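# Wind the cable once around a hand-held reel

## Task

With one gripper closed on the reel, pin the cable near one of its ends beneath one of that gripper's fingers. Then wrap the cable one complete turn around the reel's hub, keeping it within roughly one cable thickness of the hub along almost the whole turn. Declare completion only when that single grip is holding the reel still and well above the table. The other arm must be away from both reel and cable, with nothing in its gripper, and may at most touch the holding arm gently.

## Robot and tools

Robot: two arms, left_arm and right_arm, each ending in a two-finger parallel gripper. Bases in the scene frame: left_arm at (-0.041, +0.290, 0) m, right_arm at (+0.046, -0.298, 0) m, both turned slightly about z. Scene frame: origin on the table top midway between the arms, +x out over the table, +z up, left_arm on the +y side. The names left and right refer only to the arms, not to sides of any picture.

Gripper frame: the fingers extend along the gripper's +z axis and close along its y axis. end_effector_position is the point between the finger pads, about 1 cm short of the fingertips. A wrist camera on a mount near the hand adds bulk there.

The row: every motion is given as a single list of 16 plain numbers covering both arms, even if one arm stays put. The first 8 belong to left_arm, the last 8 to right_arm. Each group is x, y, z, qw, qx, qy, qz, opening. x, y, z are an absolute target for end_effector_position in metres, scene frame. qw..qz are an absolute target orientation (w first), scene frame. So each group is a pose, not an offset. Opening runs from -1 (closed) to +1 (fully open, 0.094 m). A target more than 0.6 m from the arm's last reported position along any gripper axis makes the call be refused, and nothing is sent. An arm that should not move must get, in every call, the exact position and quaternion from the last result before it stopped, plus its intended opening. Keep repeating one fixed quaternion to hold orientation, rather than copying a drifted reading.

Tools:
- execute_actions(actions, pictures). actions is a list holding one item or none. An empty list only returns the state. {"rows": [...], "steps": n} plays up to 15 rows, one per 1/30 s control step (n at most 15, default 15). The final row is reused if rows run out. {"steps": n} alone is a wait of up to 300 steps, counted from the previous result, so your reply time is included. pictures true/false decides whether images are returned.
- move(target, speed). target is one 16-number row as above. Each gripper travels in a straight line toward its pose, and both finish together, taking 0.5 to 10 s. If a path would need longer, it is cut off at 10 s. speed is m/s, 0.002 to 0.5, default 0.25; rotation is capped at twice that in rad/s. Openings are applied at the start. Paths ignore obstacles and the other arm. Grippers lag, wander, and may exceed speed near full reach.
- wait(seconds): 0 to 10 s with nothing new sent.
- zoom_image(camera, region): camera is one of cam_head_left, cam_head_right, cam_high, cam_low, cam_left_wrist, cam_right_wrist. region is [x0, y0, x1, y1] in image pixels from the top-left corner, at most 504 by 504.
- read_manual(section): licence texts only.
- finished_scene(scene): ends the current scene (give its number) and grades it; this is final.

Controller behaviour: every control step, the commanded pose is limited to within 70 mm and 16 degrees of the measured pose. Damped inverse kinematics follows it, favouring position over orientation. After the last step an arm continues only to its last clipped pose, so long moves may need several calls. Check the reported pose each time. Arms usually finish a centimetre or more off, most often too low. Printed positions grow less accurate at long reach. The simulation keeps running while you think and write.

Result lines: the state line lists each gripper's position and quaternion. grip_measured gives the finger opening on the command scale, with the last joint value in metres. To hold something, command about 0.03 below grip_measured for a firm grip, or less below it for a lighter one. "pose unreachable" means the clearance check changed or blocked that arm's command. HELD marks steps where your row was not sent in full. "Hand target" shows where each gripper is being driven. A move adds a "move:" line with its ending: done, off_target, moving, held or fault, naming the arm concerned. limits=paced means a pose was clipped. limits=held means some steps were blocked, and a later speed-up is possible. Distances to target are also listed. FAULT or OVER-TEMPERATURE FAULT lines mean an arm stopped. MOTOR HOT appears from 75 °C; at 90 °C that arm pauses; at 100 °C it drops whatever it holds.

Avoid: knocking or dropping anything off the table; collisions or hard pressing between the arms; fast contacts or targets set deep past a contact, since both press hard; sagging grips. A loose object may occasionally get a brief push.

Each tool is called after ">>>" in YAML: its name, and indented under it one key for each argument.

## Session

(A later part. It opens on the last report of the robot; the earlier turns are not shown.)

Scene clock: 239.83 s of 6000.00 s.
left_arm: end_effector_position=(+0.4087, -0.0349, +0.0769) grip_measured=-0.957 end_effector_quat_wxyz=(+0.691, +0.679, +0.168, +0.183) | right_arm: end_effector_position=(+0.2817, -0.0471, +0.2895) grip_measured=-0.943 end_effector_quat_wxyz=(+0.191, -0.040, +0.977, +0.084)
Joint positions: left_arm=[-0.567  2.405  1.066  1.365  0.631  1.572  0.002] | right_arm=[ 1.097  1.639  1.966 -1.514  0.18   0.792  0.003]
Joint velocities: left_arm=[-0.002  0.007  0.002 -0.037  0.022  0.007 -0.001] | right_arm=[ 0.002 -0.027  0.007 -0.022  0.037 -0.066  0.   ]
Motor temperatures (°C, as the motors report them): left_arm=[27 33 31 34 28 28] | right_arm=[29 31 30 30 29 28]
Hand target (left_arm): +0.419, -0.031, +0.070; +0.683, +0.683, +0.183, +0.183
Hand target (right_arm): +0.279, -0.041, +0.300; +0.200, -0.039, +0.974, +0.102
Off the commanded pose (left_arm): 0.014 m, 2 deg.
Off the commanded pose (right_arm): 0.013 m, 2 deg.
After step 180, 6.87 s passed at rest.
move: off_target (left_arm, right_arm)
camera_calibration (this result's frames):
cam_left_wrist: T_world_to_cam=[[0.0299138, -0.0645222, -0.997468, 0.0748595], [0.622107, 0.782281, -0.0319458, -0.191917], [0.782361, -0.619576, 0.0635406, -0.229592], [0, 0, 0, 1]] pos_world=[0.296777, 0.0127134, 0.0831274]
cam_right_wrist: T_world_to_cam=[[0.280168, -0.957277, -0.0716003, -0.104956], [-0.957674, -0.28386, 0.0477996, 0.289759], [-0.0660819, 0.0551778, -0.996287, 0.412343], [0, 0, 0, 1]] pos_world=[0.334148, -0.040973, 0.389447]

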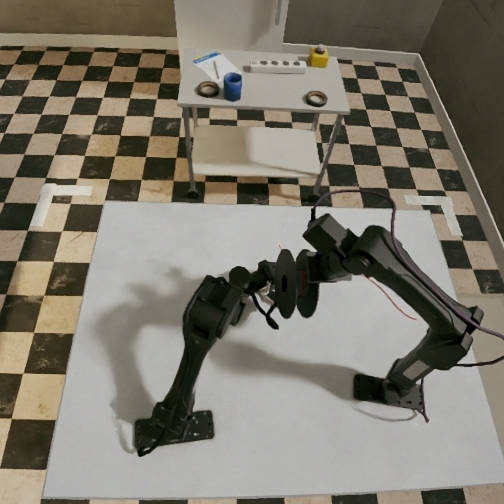

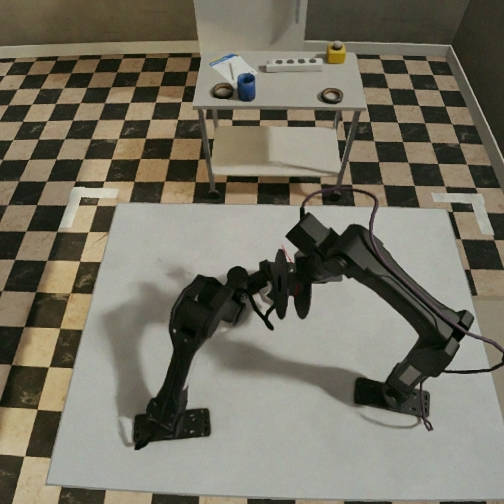

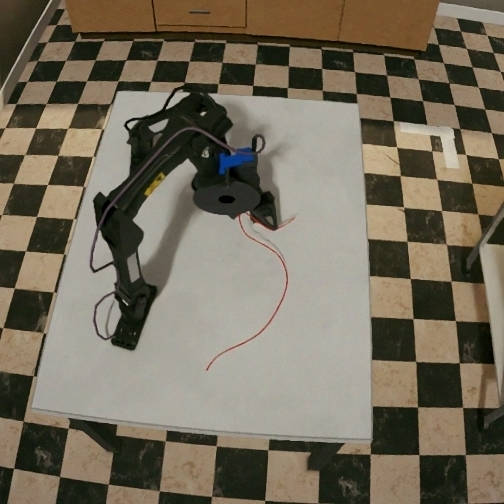

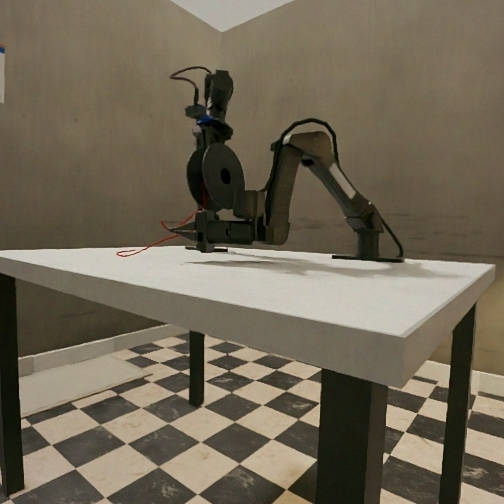

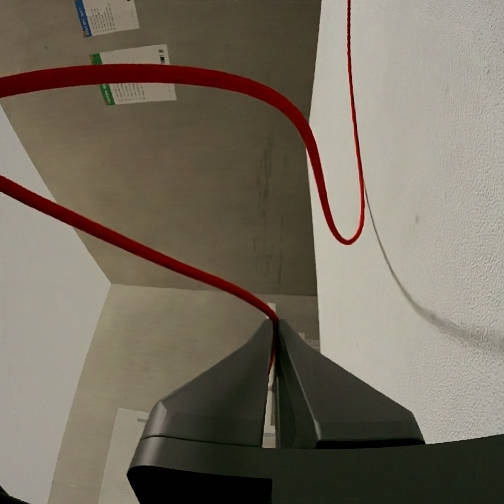

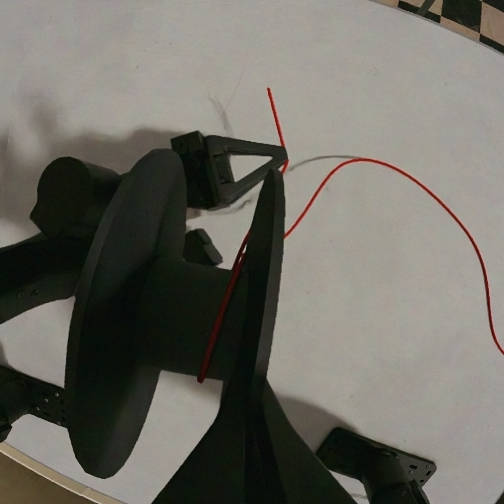

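>>> move:
  target: [0.41,-0.005,0.065,0.701,0.701,0.092,0.092,-1,0.27,-0.075,0.29,0.15,0.04,0.985,0.07,-1]
  speed: 0.08

>>> move:
  target: [0.42,-0.005,0.065,0.701,0.701,0.092,0.092,-1,0.26,-0.075,0.175,0,0.05,0.997,0.05,-1]
  speed: 0.08

Scene clock: 248.10 s of 6000.00 s.
left_arm: end_effector_position=(+0.4031, -0.0060, +0.0665) grip_measured=-0.957 end_effector_quat_wxyz=(+0.702, +0.700, +0.089, +0.094) | right_arm: end_effector_position=(+0.2728, -0.0692, +0.2836) grip_measured=-0.943 end_effector_quat_wxyz=(+0.163, +0.029, +0.983, +0.080)
Joint positions: left_arm=[-0.433  2.455  1.15   1.311  1.009  1.572  0.002] | right_arm=[ 1.062  1.596  1.916 -1.557  0.154  0.906  0.003]
Joint velocities: left_arm=[-0.007  0.007 -0.002  0.051  0.022 -0.037 -0.   ] | right_arm=[-0.007 -0.002 -0.002 -0.022 -0.051  0.051  0.001]
Motor temperatures (°C, as the motors report them): left_arm=[27 33 31 34 28 28] | right_arm=[29 31 30 30 29 28]
Hand target (left_arm): +0.410, -0.004, +0.065; +0.701, +0.701, +0.092, +0.092
Hand target (right_arm): +0.270, -0.075, +0.289; +0.166, +0.038, +0.981, +0.088
Off the commanded pose (left_arm): 0.007 m, 0 deg.
Off the commanded pose (right_arm): 0.009 m, 2 deg.
joint sent to its limit (right arm) — the command would take joint 4 (wrist pitch) past its lower limit, so that joint was sent only as far as its limit.
After step 180, 0.33 s passed at rest.
move: done
camera_calibration (this result's frames):
cam_left_wrist: T_world_to_cam=[[-0.000787273, -0.05525, -0.998472, 0.0790073], [0.792031, 0.609514, -0.0343517, -0.280825], [0.610481, -0.790848, 0.0432798, -0.137088], [0, 0, 0, 1]] pos_world=[0.306174, 0.0671155, 0.0751729]
cam_right_wrist: T_world_to_cam=[[0.146356, -0.984005, -0.101555, -0.0809288], [-0.981229, -0.157437, 0.111371, 0.272417], [-0.125578, 0.0833493, -0.988576, 0.42302], [0, 0, 0, 1]] pos_world=[0.33227, -0.0720042, 0.379629]

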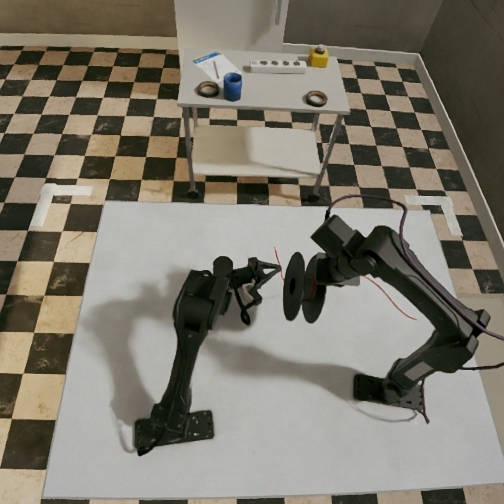

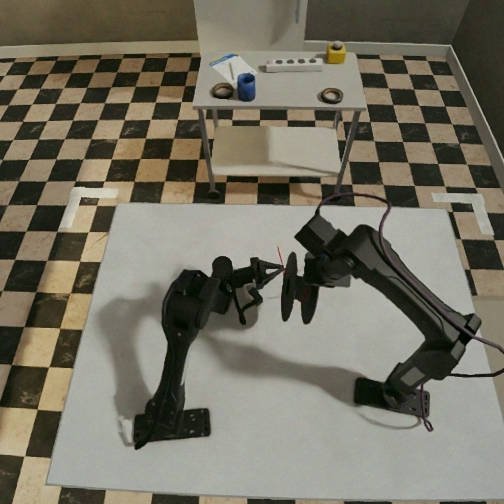

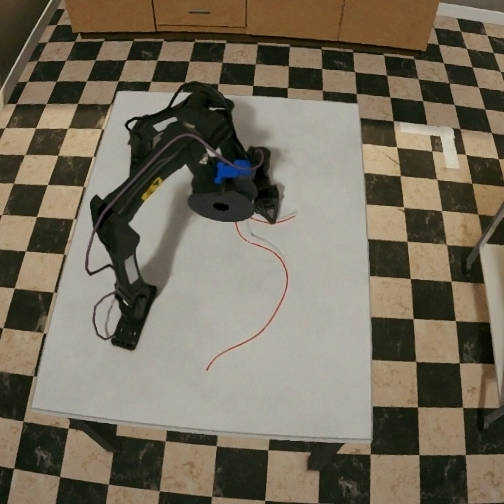

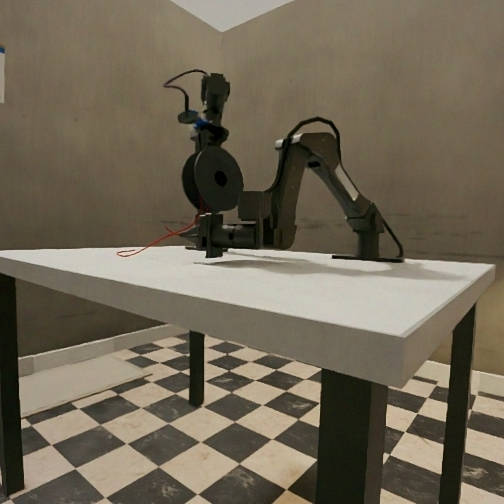

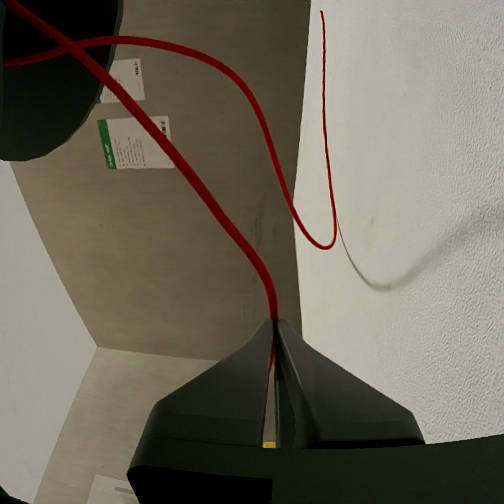

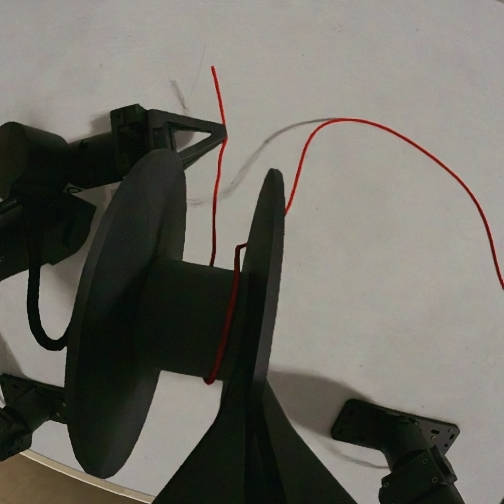

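Scene clock: 250.53 s of 6000.00 s.
left_arm: end_effector_position=(+0.4112, -0.0090, +0.0652) grip_measured=-0.957 end_effector_quat_wxyz=(+0.702, +0.701, +0.088, +0.091) | right_arm: end_effector_position=(+0.2604, -0.0747, +0.1763) grip_measured=-0.944 end_effector_quat_wxyz=(+0.005, +0.049, +0.998, +0.045)
Joint positions: left_arm=[-0.433  2.475  1.198  1.279  1.014  1.572  0.002] | right_arm=[ 0.962  1.655  1.583 -1.424 -0.054  0.873  0.003]
Joint velocities: left_arm=[-0.002 -0.012 -0.017  0.007 -0.007  0.007 -0.001] | right_arm=[-0.017 -0.012 -0.022  0.081 -0.022  0.037  0.   ]
Motor temperatures (°C, as the motors report them): left_arm=[27 34 31 34 28 28] | right_arm=[29 31 30 30 29 28]
Hand target (left_arm): +0.420, -0.005, +0.065; +0.701, +0.701, +0.092, +0.092
Hand target (right_arm): +0.261, -0.074, +0.174; +0.001, +0.049, +0.998, +0.051
Off the commanded pose (left_arm): 0.010 m, 0 deg.
Off the commanded pose (right_arm): 0.001 m, 1 deg.
move: done
camera_calibration (this result's frames):
cam_left_wrist: T_world_to_cam=[[-0.00507054, -0.0539604, -0.99853, 0.0793386], [0.795133, 0.605321, -0.0367491, -0.286529], [0.606414, -0.79415, 0.0398363, -0.142473], [0, 0, 0, 1]] pos_world=[0.314628, 0.0645783, 0.0743679]
cam_right_wrist: T_world_to_cam=[[0.0919798, -0.99217, -0.0844928, -0.0848865], [-0.89776, -0.119336, 0.424011, 0.197296], [-0.430774, 0.0368539, -0.901707, 0.376521], [0, 0, 0, 1]] pos_world=[0.347127, -0.0745536, 0.248684]

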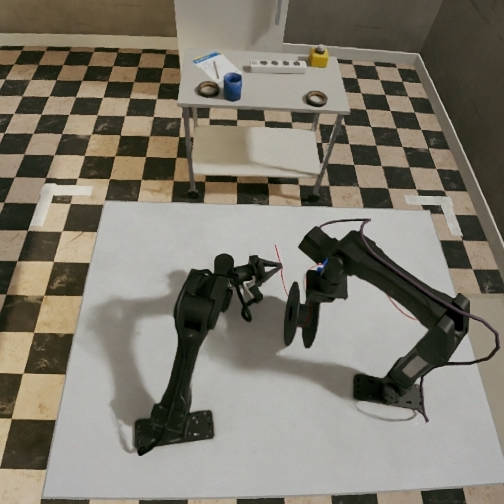

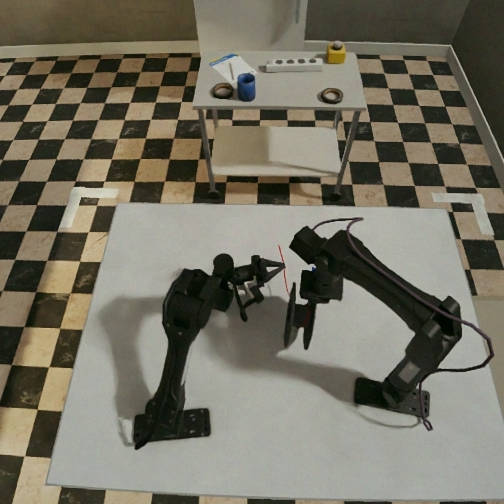

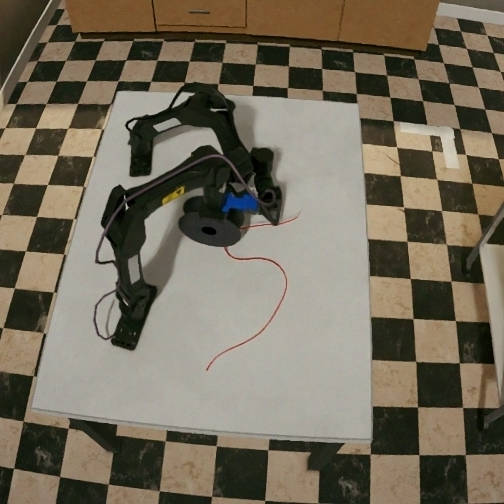

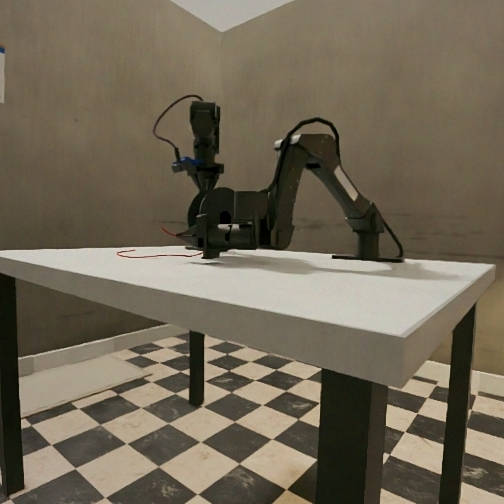

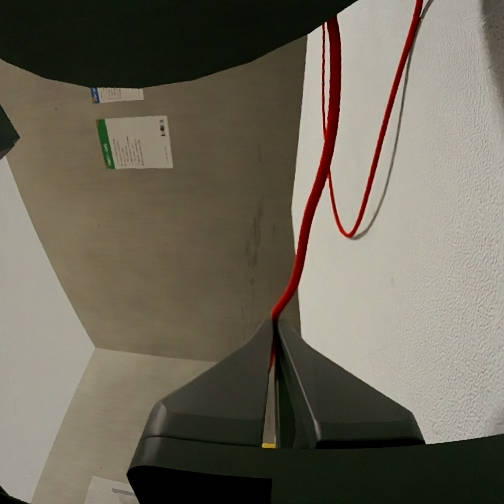

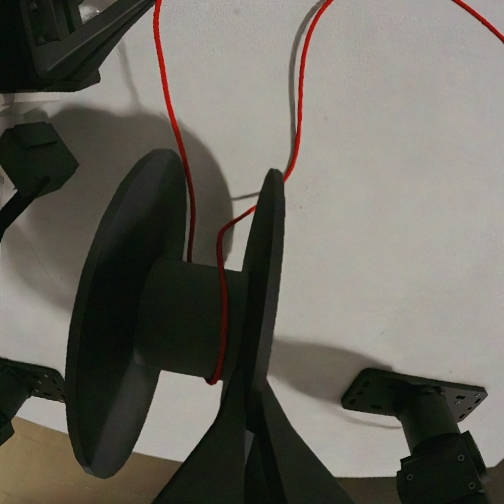

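>>> move:
  target: [0.42,-0.005,0.065,0.701,0.701,0.092,0.092,-0.88,0.26,-0.075,0.163,0,0.05,0.997,0.05,-1]
  speed: 0.03

>>> move:
  target: [0.468,-0.002,0.065,0.701,0.701,0.092,0.092,-0.88,0.26,-0.075,0.163,0,0.05,0.997,0.05,-1]
  speed: 0.04

Scene clock: 266.93 s of 6000.00 s.
left_arm: end_effector_position=(+0.4112, -0.0090, +0.0651) grip_measured=-0.883 end_effector_quat_wxyz=(+0.702, +0.701, +0.088, +0.090) | right_arm: end_effector_position=(+0.2588, -0.0758, +0.1628) grip_measured=-0.944 end_effector_quat_wxyz=(-0.000, +0.049, +0.998, +0.040)
Joint positions: left_arm=[-0.433  2.475  1.198  1.278  1.014  1.572  0.005] | right_arm=[ 0.962  1.655  1.53  -1.387 -0.055  0.872  0.003]
Joint velocities: left_arm=[-0.007 -0.017 -0.002  0.007  0.022 -0.022 -0.   ] | right_arm=[-0.007  0.007 -0.007 -0.051  0.051 -0.066 -0.   ]
Motor temperatures (°C, as the motors report them): left_arm=[27 35 31 33 28 28] | right_arm=[29 31 30 29 29 28]
Hand target (left_arm): +0.420, -0.005, +0.065; +0.701, +0.701, +0.092, +0.092
Hand target (right_arm): +0.260, -0.075, +0.163; +0.000, +0.050, +0.998, +0.050
Off the commanded pose (left_arm): 0.010 m, 0 deg.
Off the commanded pose (right_arm): 0.001 m, 1 deg.
After step 180, 9.67 s passed at rest.
move: done
camera_calibration (this result's frames):
cam_left_wrist: T_world_to_cam=[[-0.00543405, -0.0538465, -0.998534, 0.0794267], [0.795119, 0.605325, -0.0369696, -0.286511], [0.606429, -0.794155, 0.0395251, -0.142456], [0, 0, 0, 1]] pos_world=[0.314632, 0.0645772, 0.0743486]
cam_right_wrist: T_world_to_cam=[[0.0914972, -0.992894, -0.0760965, -0.0883023], [-0.892563, -0.115655, 0.435838, 0.19849], [-0.441542, 0.028043, -0.896802, 0.365066], [0, 0, 0, 1]] pos_world=[0.346436, -0.074956, 0.234163]

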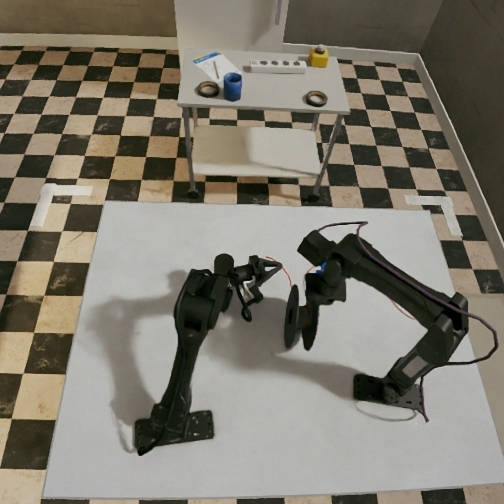

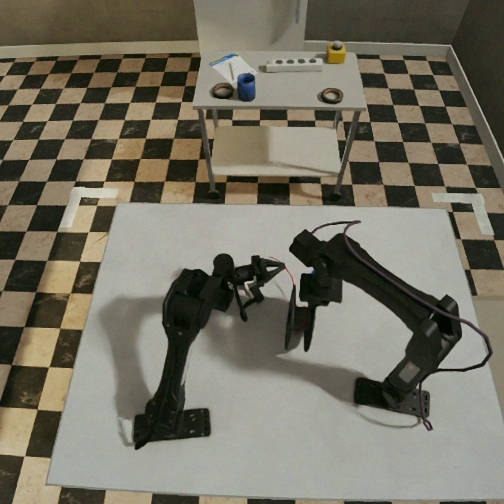

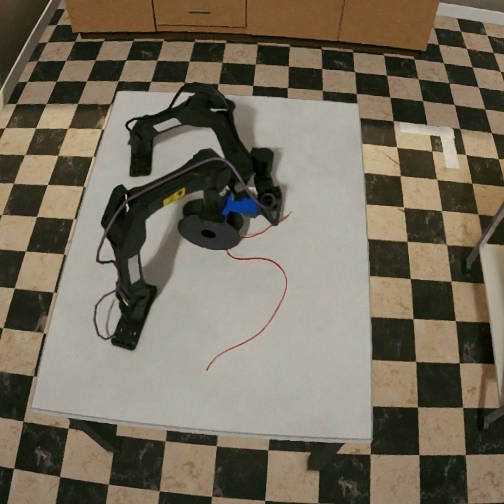

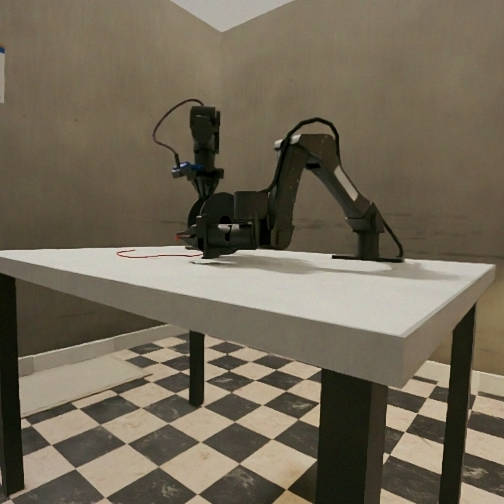

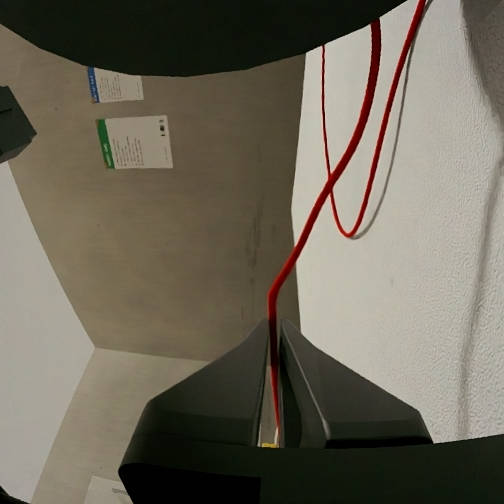

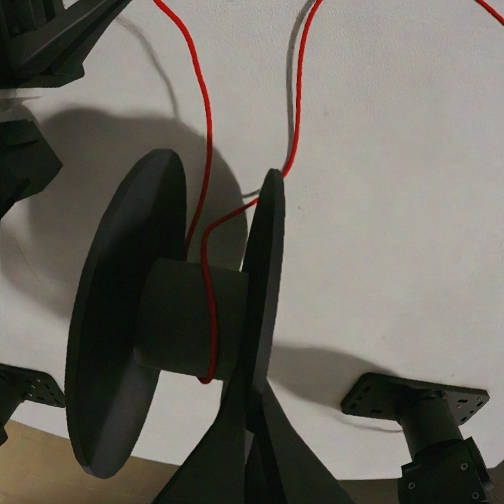

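Scene clock: 268.67 s of 6000.00 s.
left_arm: end_effector_position=(+0.4609, -0.0058, +0.0643) grip_measured=-0.883 end_effector_quat_wxyz=(+0.702, +0.701, +0.090, +0.093) | right_arm: end_effector_position=(+0.2597, -0.0750, +0.1629) grip_measured=-0.944 end_effector_quat_wxyz=(+0.001, +0.049, +0.998, +0.042)
Joint positions: left_arm=[-0.396  2.578  1.448  1.134  1.046  1.572  0.005] | right_arm=[ 0.962  1.655  1.53  -1.382 -0.055  0.872  0.003]
Joint velocities: left_arm=[-0.017  0.012  0.012 -0.022  0.066  0.022 -0.001] | right_arm=[-0.012  0.002 -0.012 -0.022 -0.022 -0.007 -0.001]
Motor temperatures (°C, as the motors report them): left_arm=[27 35 31 33 28 28] | right_arm=[29 31 30 29 29 28]
Hand target (left_arm): +0.468, -0.003, +0.065; +0.701, +0.701, +0.092, +0.092
Hand target (right_arm): +0.260, -0.075, +0.163; +0.000, +0.050, +0.997, +0.050
Off the commanded pose (left_arm): 0.008 m, 0 deg.
Off the commanded pose (right_arm): 0.000 m, 1 deg.
move: done
camera_calibration (this result's frames):
cam_left_wrist: T_world_to_cam=[[-0.00329259, -0.0543196, -0.998518, 0.0780624], [0.791943, 0.609547, -0.0357709, -0.326629], [0.610587, -0.790887, 0.041011, -0.17195], [0, 0, 0, 1]] pos_world=[0.363919, 0.0673428, 0.0733148]
cam_right_wrist: T_world_to_cam=[[0.0917729, -0.992625, -0.0792077, -0.0870699], [-0.894105, -0.117157, 0.432263, 0.200213], [-0.438354, 0.0311499, -0.898262, 0.36514], [0, 0, 0, 1]] pos_world=[0.347063, -0.0743455, 0.23455]

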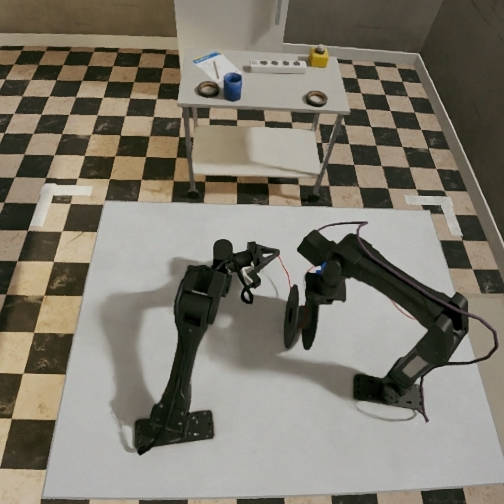

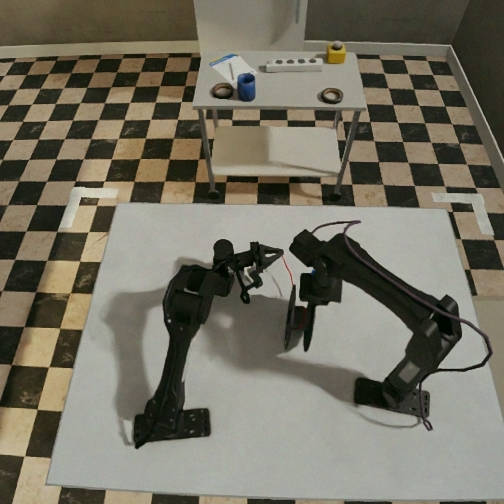

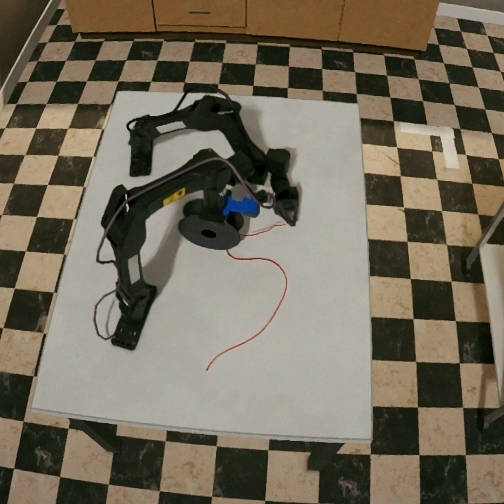

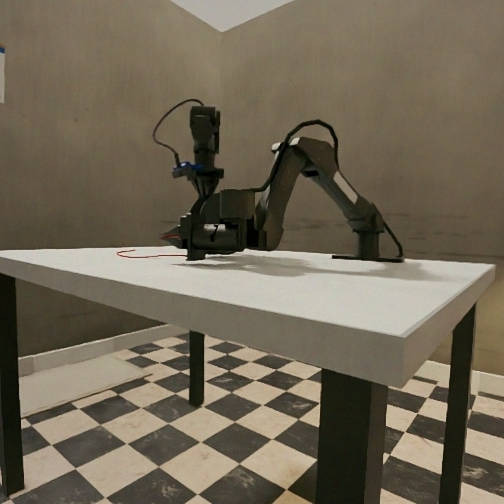

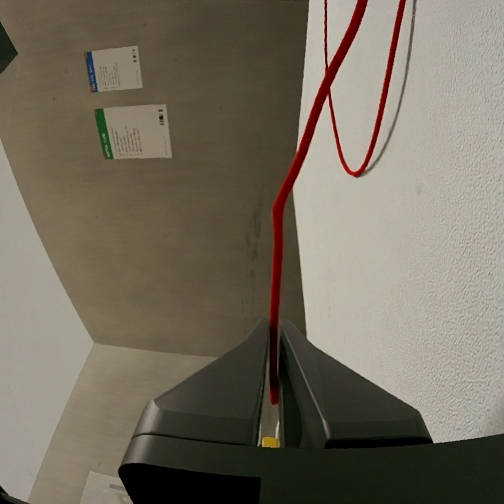

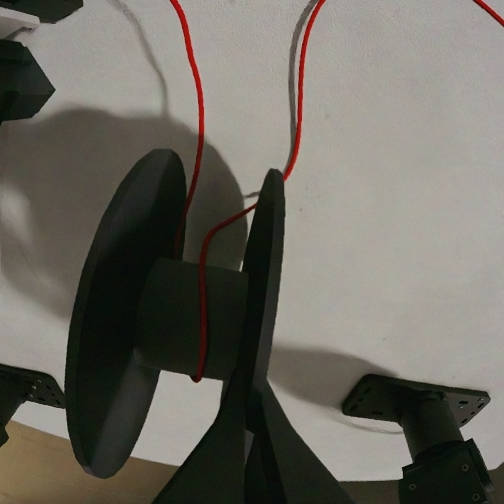

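>>> move:
  target: [0.468,-0.002,0.065,0.701,0.701,0.092,0.092,-1,0.26,-0.075,0.163,0,0.05,0.997,0.05,-0.5]

>>> move:
  target: [0.42,-0.035,0.19,0.701,0.701,0.092,0.092,-1,0.25,-0.09,0.225,0,0.05,0.997,0.05,-0.5]
  speed: 0.08

>>> move:
  target: [0.4,-0.04,0.21,0.701,0.701,0.092,0.092,-1,0.24,-0.28,0.22,0.1,0.05,0.993,0,-0.3]

Scene clock: 274.57 s of 6000.00 s.
left_arm: end_effector_position=(+0.4607, -0.0058, +0.0635) grip_measured=-0.965 end_effector_quat_wxyz=(+0.701, +0.701, +0.090, +0.091) | right_arm: end_effector_position=(+0.2592, -0.0738, +0.1630) grip_measured=-0.503 end_effector_quat_wxyz=(-0.000, +0.049, +0.998, +0.045)
Joint positions: left_arm=[-0.396  2.578  1.448  1.13   1.047  1.572  0.002] | right_arm=[ 0.962  1.655  1.53  -1.38  -0.062  0.872  0.023]
Joint velocities: left_arm=[-0.002  0.007  0.007 -0.022 -0.051  0.022  0.001] | right_arm=[ 0.017  0.007  0.012  0.007 -0.066 -0.007 -0.   ]
Motor temperatures (°C, as the motors report them): left_arm=[27 35 31 33 28 28] | right_arm=[29 31 30 29 29 28]
Hand target (left_arm): +0.468, -0.002, +0.065; +0.701, +0.701, +0.092, +0.092
Hand target (right_arm): +0.260, -0.075, +0.163; +0.000, +0.050, +0.998, +0.050
Off the commanded pose (left_arm): 0.008 m, 0 deg.
Off the commanded pose (right_arm): 0.001 m, 1 deg.
move: done
camera_calibration (this result's frames):
cam_left_wrist: T_world_to_cam=[[-0.0073959, -0.0532085, -0.998556, 0.0791434], [0.79249, 0.608681, -0.0383035, -0.326554], [0.60984, -0.791629, 0.0376654, -0.171269], [0, 0, 0, 1]] pos_world=[0.363822, 0.0673968, 0.0729719]
cam_right_wrist: T_world_to_cam=[[0.0919284, -0.992095, -0.0854171, -0.0848637], [-0.892689, -0.120116, 0.43437, 0.198957], [-0.441197, 0.03632, -0.896675, 0.365846], [0, 0, 0, 1]] pos_world=[0.346818, -0.0735826, 0.234375]

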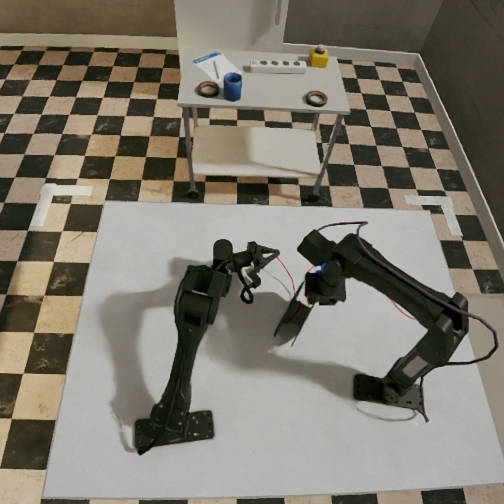

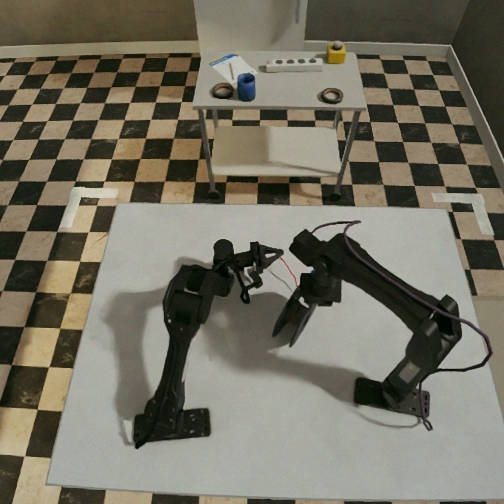

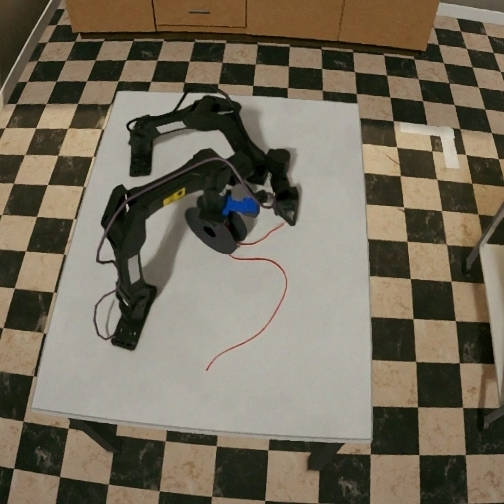

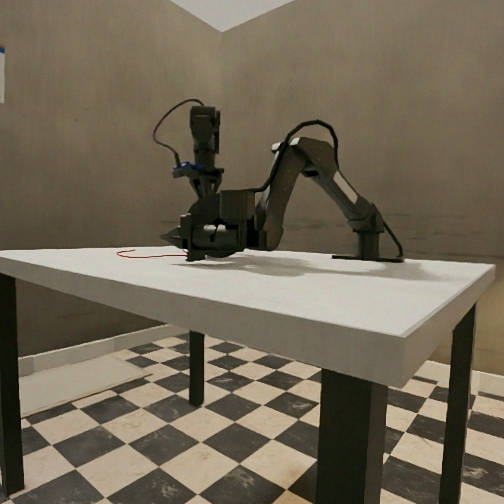

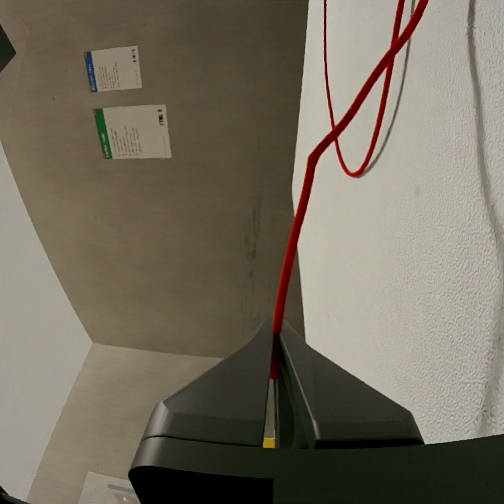

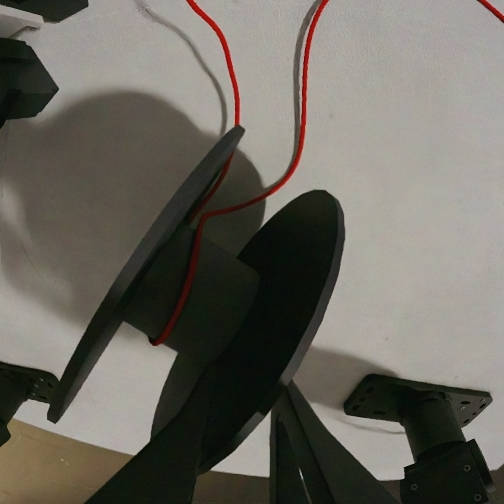

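Scene clock: 276.77 s of 6000.00 s.
left_arm: end_effector_position=(+0.4253, -0.0324, +0.1879) grip_measured=-0.965 end_effector_quat_wxyz=(+0.703, +0.699, +0.087, +0.097) | right_arm: end_effector_position=(+0.2480, -0.0896, +0.2136) grip_measured=-0.503 end_effector_quat_wxyz=(+0.010, +0.051, +0.997, +0.056)
Joint positions: left_arm=[-0.476  2.184  1.312  0.887  0.963  1.572  0.002] | right_arm=[ 0.949  1.595  1.67  -1.55  -0.063  0.865  0.023]
Joint velocities: left_arm=[ 0.007 -0.002 -0.027  0.066 -0.007 -0.066 -0.001] | right_arm=[-0.017 -0.027  0.002  0.037  0.022 -0.022  0.   ]
Motor temperatures (°C, as the motors report them): left_arm=[27 36 31 33 28 28] | right_arm=[29 31 30 29 29 28]
Hand target (left_arm): +0.420, -0.035, +0.191; +0.701, +0.701, +0.092, +0.092
Hand target (right_arm): +0.249, -0.091, +0.224; +0.019, +0.051, +0.996, +0.069
Off the commanded pose (left_arm): 0.006 m, 1 deg.
Off the commanded pose (right_arm): 0.012 m, 1 deg.
joint sent to its limit (right arm) — the command would take joint 4 (wrist pitch) past its lower limit, so that joint was sent only as far as its limit.
move: off_target (right_arm)
camera_calibration (this result's frames):
cam_left_wrist: T_world_to_cam=[[0.00717149, -0.0583687, -0.998269, 0.195268], [0.79042, 0.611826, -0.0300951, -0.278141], [0.612524, -0.788836, 0.0505235, -0.178913], [0, 0, 0, 1]] pos_world=[0.328036, 0.0404386, 0.195599]
cam_right_wrist: T_world_to_cam=[[0.0883404, -0.990576, -0.104669, -0.0899836], [-0.902417, -0.124077, 0.412611, 0.171766], [-0.421709, 0.0580045, -0.904874, 0.405744], [0, 0, 0, 1]] pos_world=[0.33406, -0.0913583, 0.286856]

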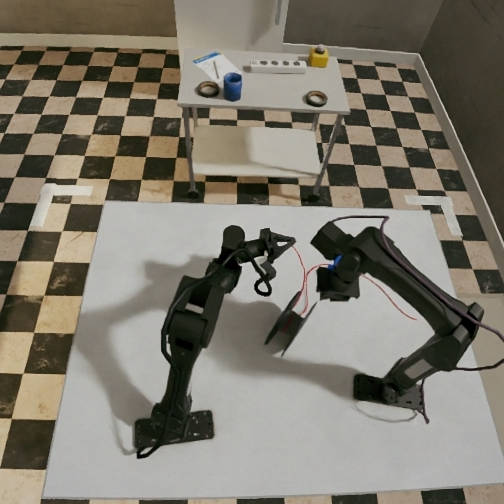

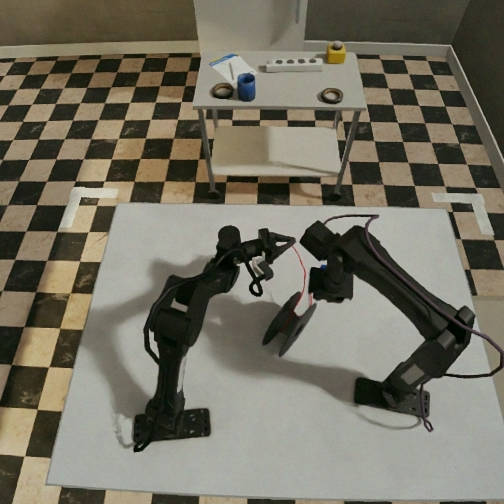

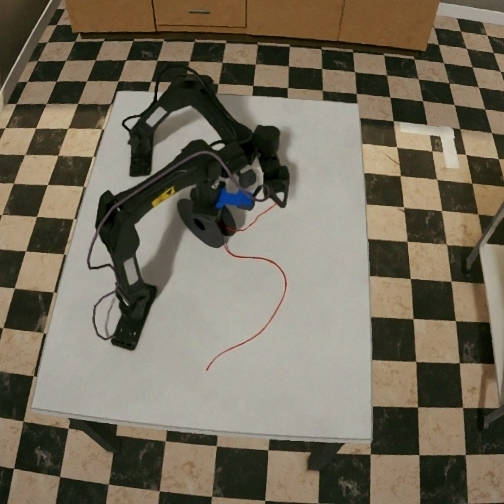

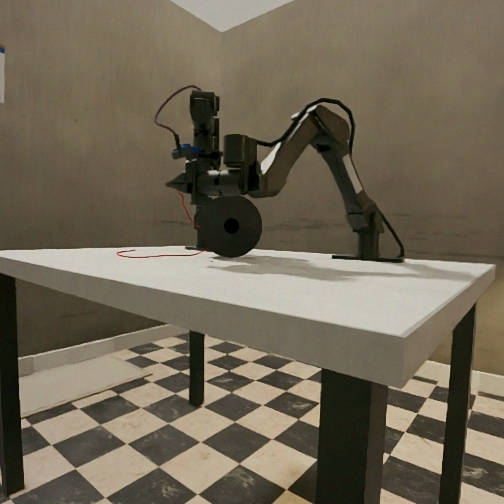

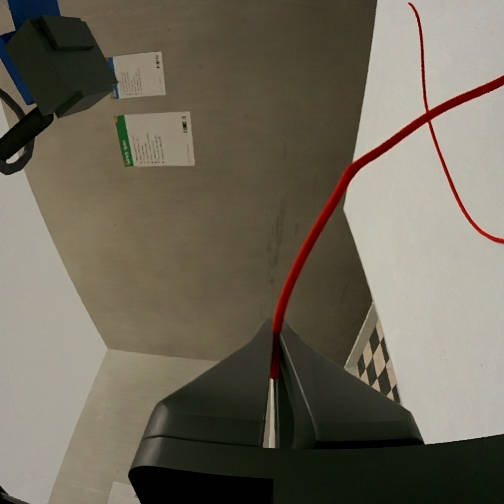

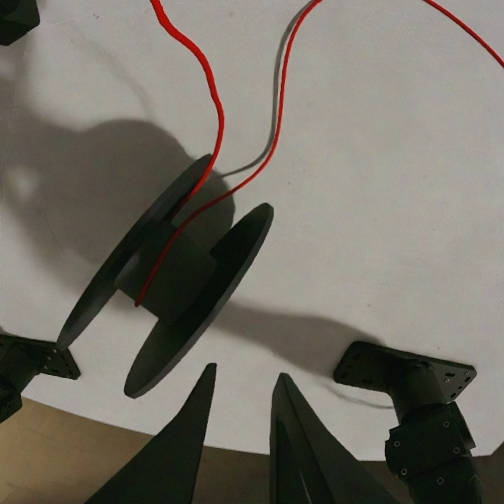

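Scene clock: 278.27 s of 6000.00 s.
left_arm: end_effector_position=(+0.4064, -0.0378, +0.2063) grip_measured=-0.965 end_effector_quat_wxyz=(+0.703, +0.699, +0.089, +0.097) | right_arm: end_effector_position=(+0.2434, -0.2792, +0.2211) grip_measured=-0.303 end_effector_quat_wxyz=(+0.101, +0.050, +0.994, -0.010)
Joint positions: left_arm=[-0.503  2.093  1.25   0.854  0.935  1.572  0.002] | right_arm=[ 0.332  1.178  1.354 -1.551  0.058  0.237  0.033]
Joint velocities: left_arm=[ 0.012 -0.022 -0.007 -0.051  0.007 -0.007  0.   ] | right_arm=[ 0.007 -0.007  0.002 -0.022 -0.066 -0.095  0.   ]
Motor temperatures (°C, as the motors report them): left_arm=[27 36 31 34 28 28] | right_arm=[29 31 30 29 29 28]
Hand target (left_arm): +0.400, -0.040, +0.210; +0.701, +0.701, +0.092, +0.092
Hand target (right_arm): +0.240, -0.281, +0.219; +0.102, +0.050, +0.994, -0.009
Off the commanded pose (left_arm): 0.008 m, 1 deg.
Off the commanded pose (right_arm): 0.004 m, 1 deg.
move: done
camera_calibration (this result's frames):
cam_left_wrist: T_world_to_cam=[[0.00319004, -0.0572259, -0.998356, 0.215168], [0.789593, 0.612764, -0.0326007, -0.258408], [0.613622, -0.788191, 0.04714, -0.172247], [0, 0, 0, 1]] pos_world=[0.309045, 0.0348924, 0.21451]
cam_right_wrist: T_world_to_cam=[[0.0837778, -0.995154, 0.0514759, -0.311347], [-0.963019, -0.067581, 0.260822, 0.205107], [-0.256079, -0.0714234, -0.964014, 0.358207], [0, 0, 0, 1]] pos_world=[0.315335, -0.270393, 0.307847]

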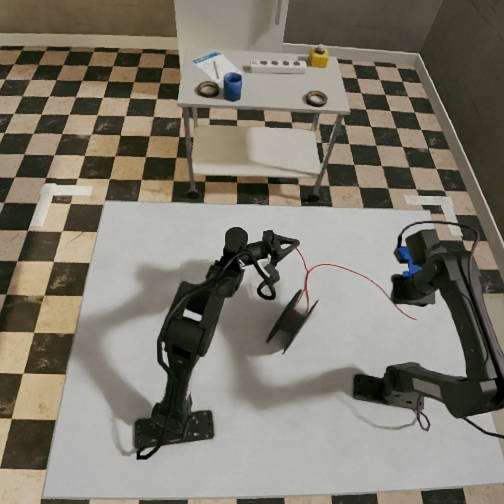

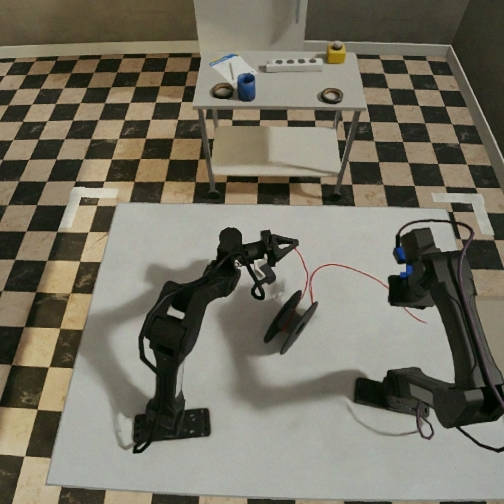

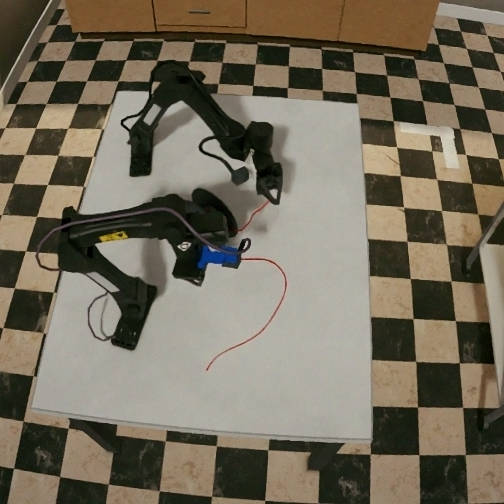

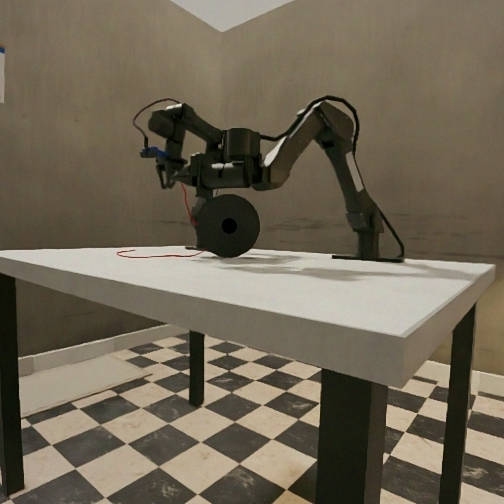

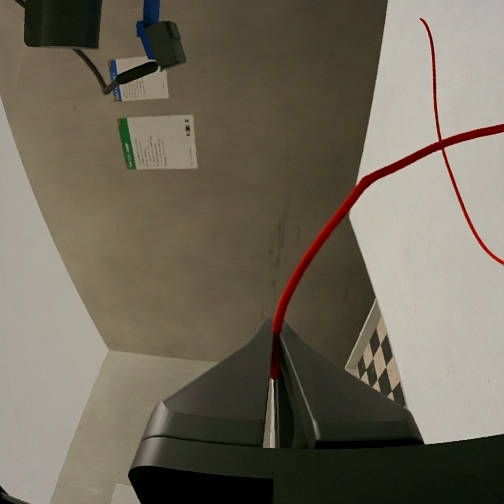

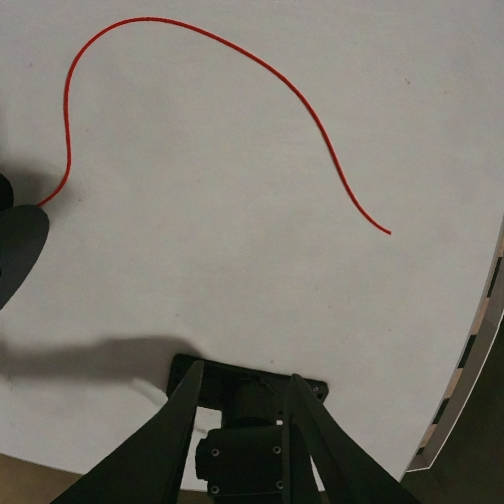

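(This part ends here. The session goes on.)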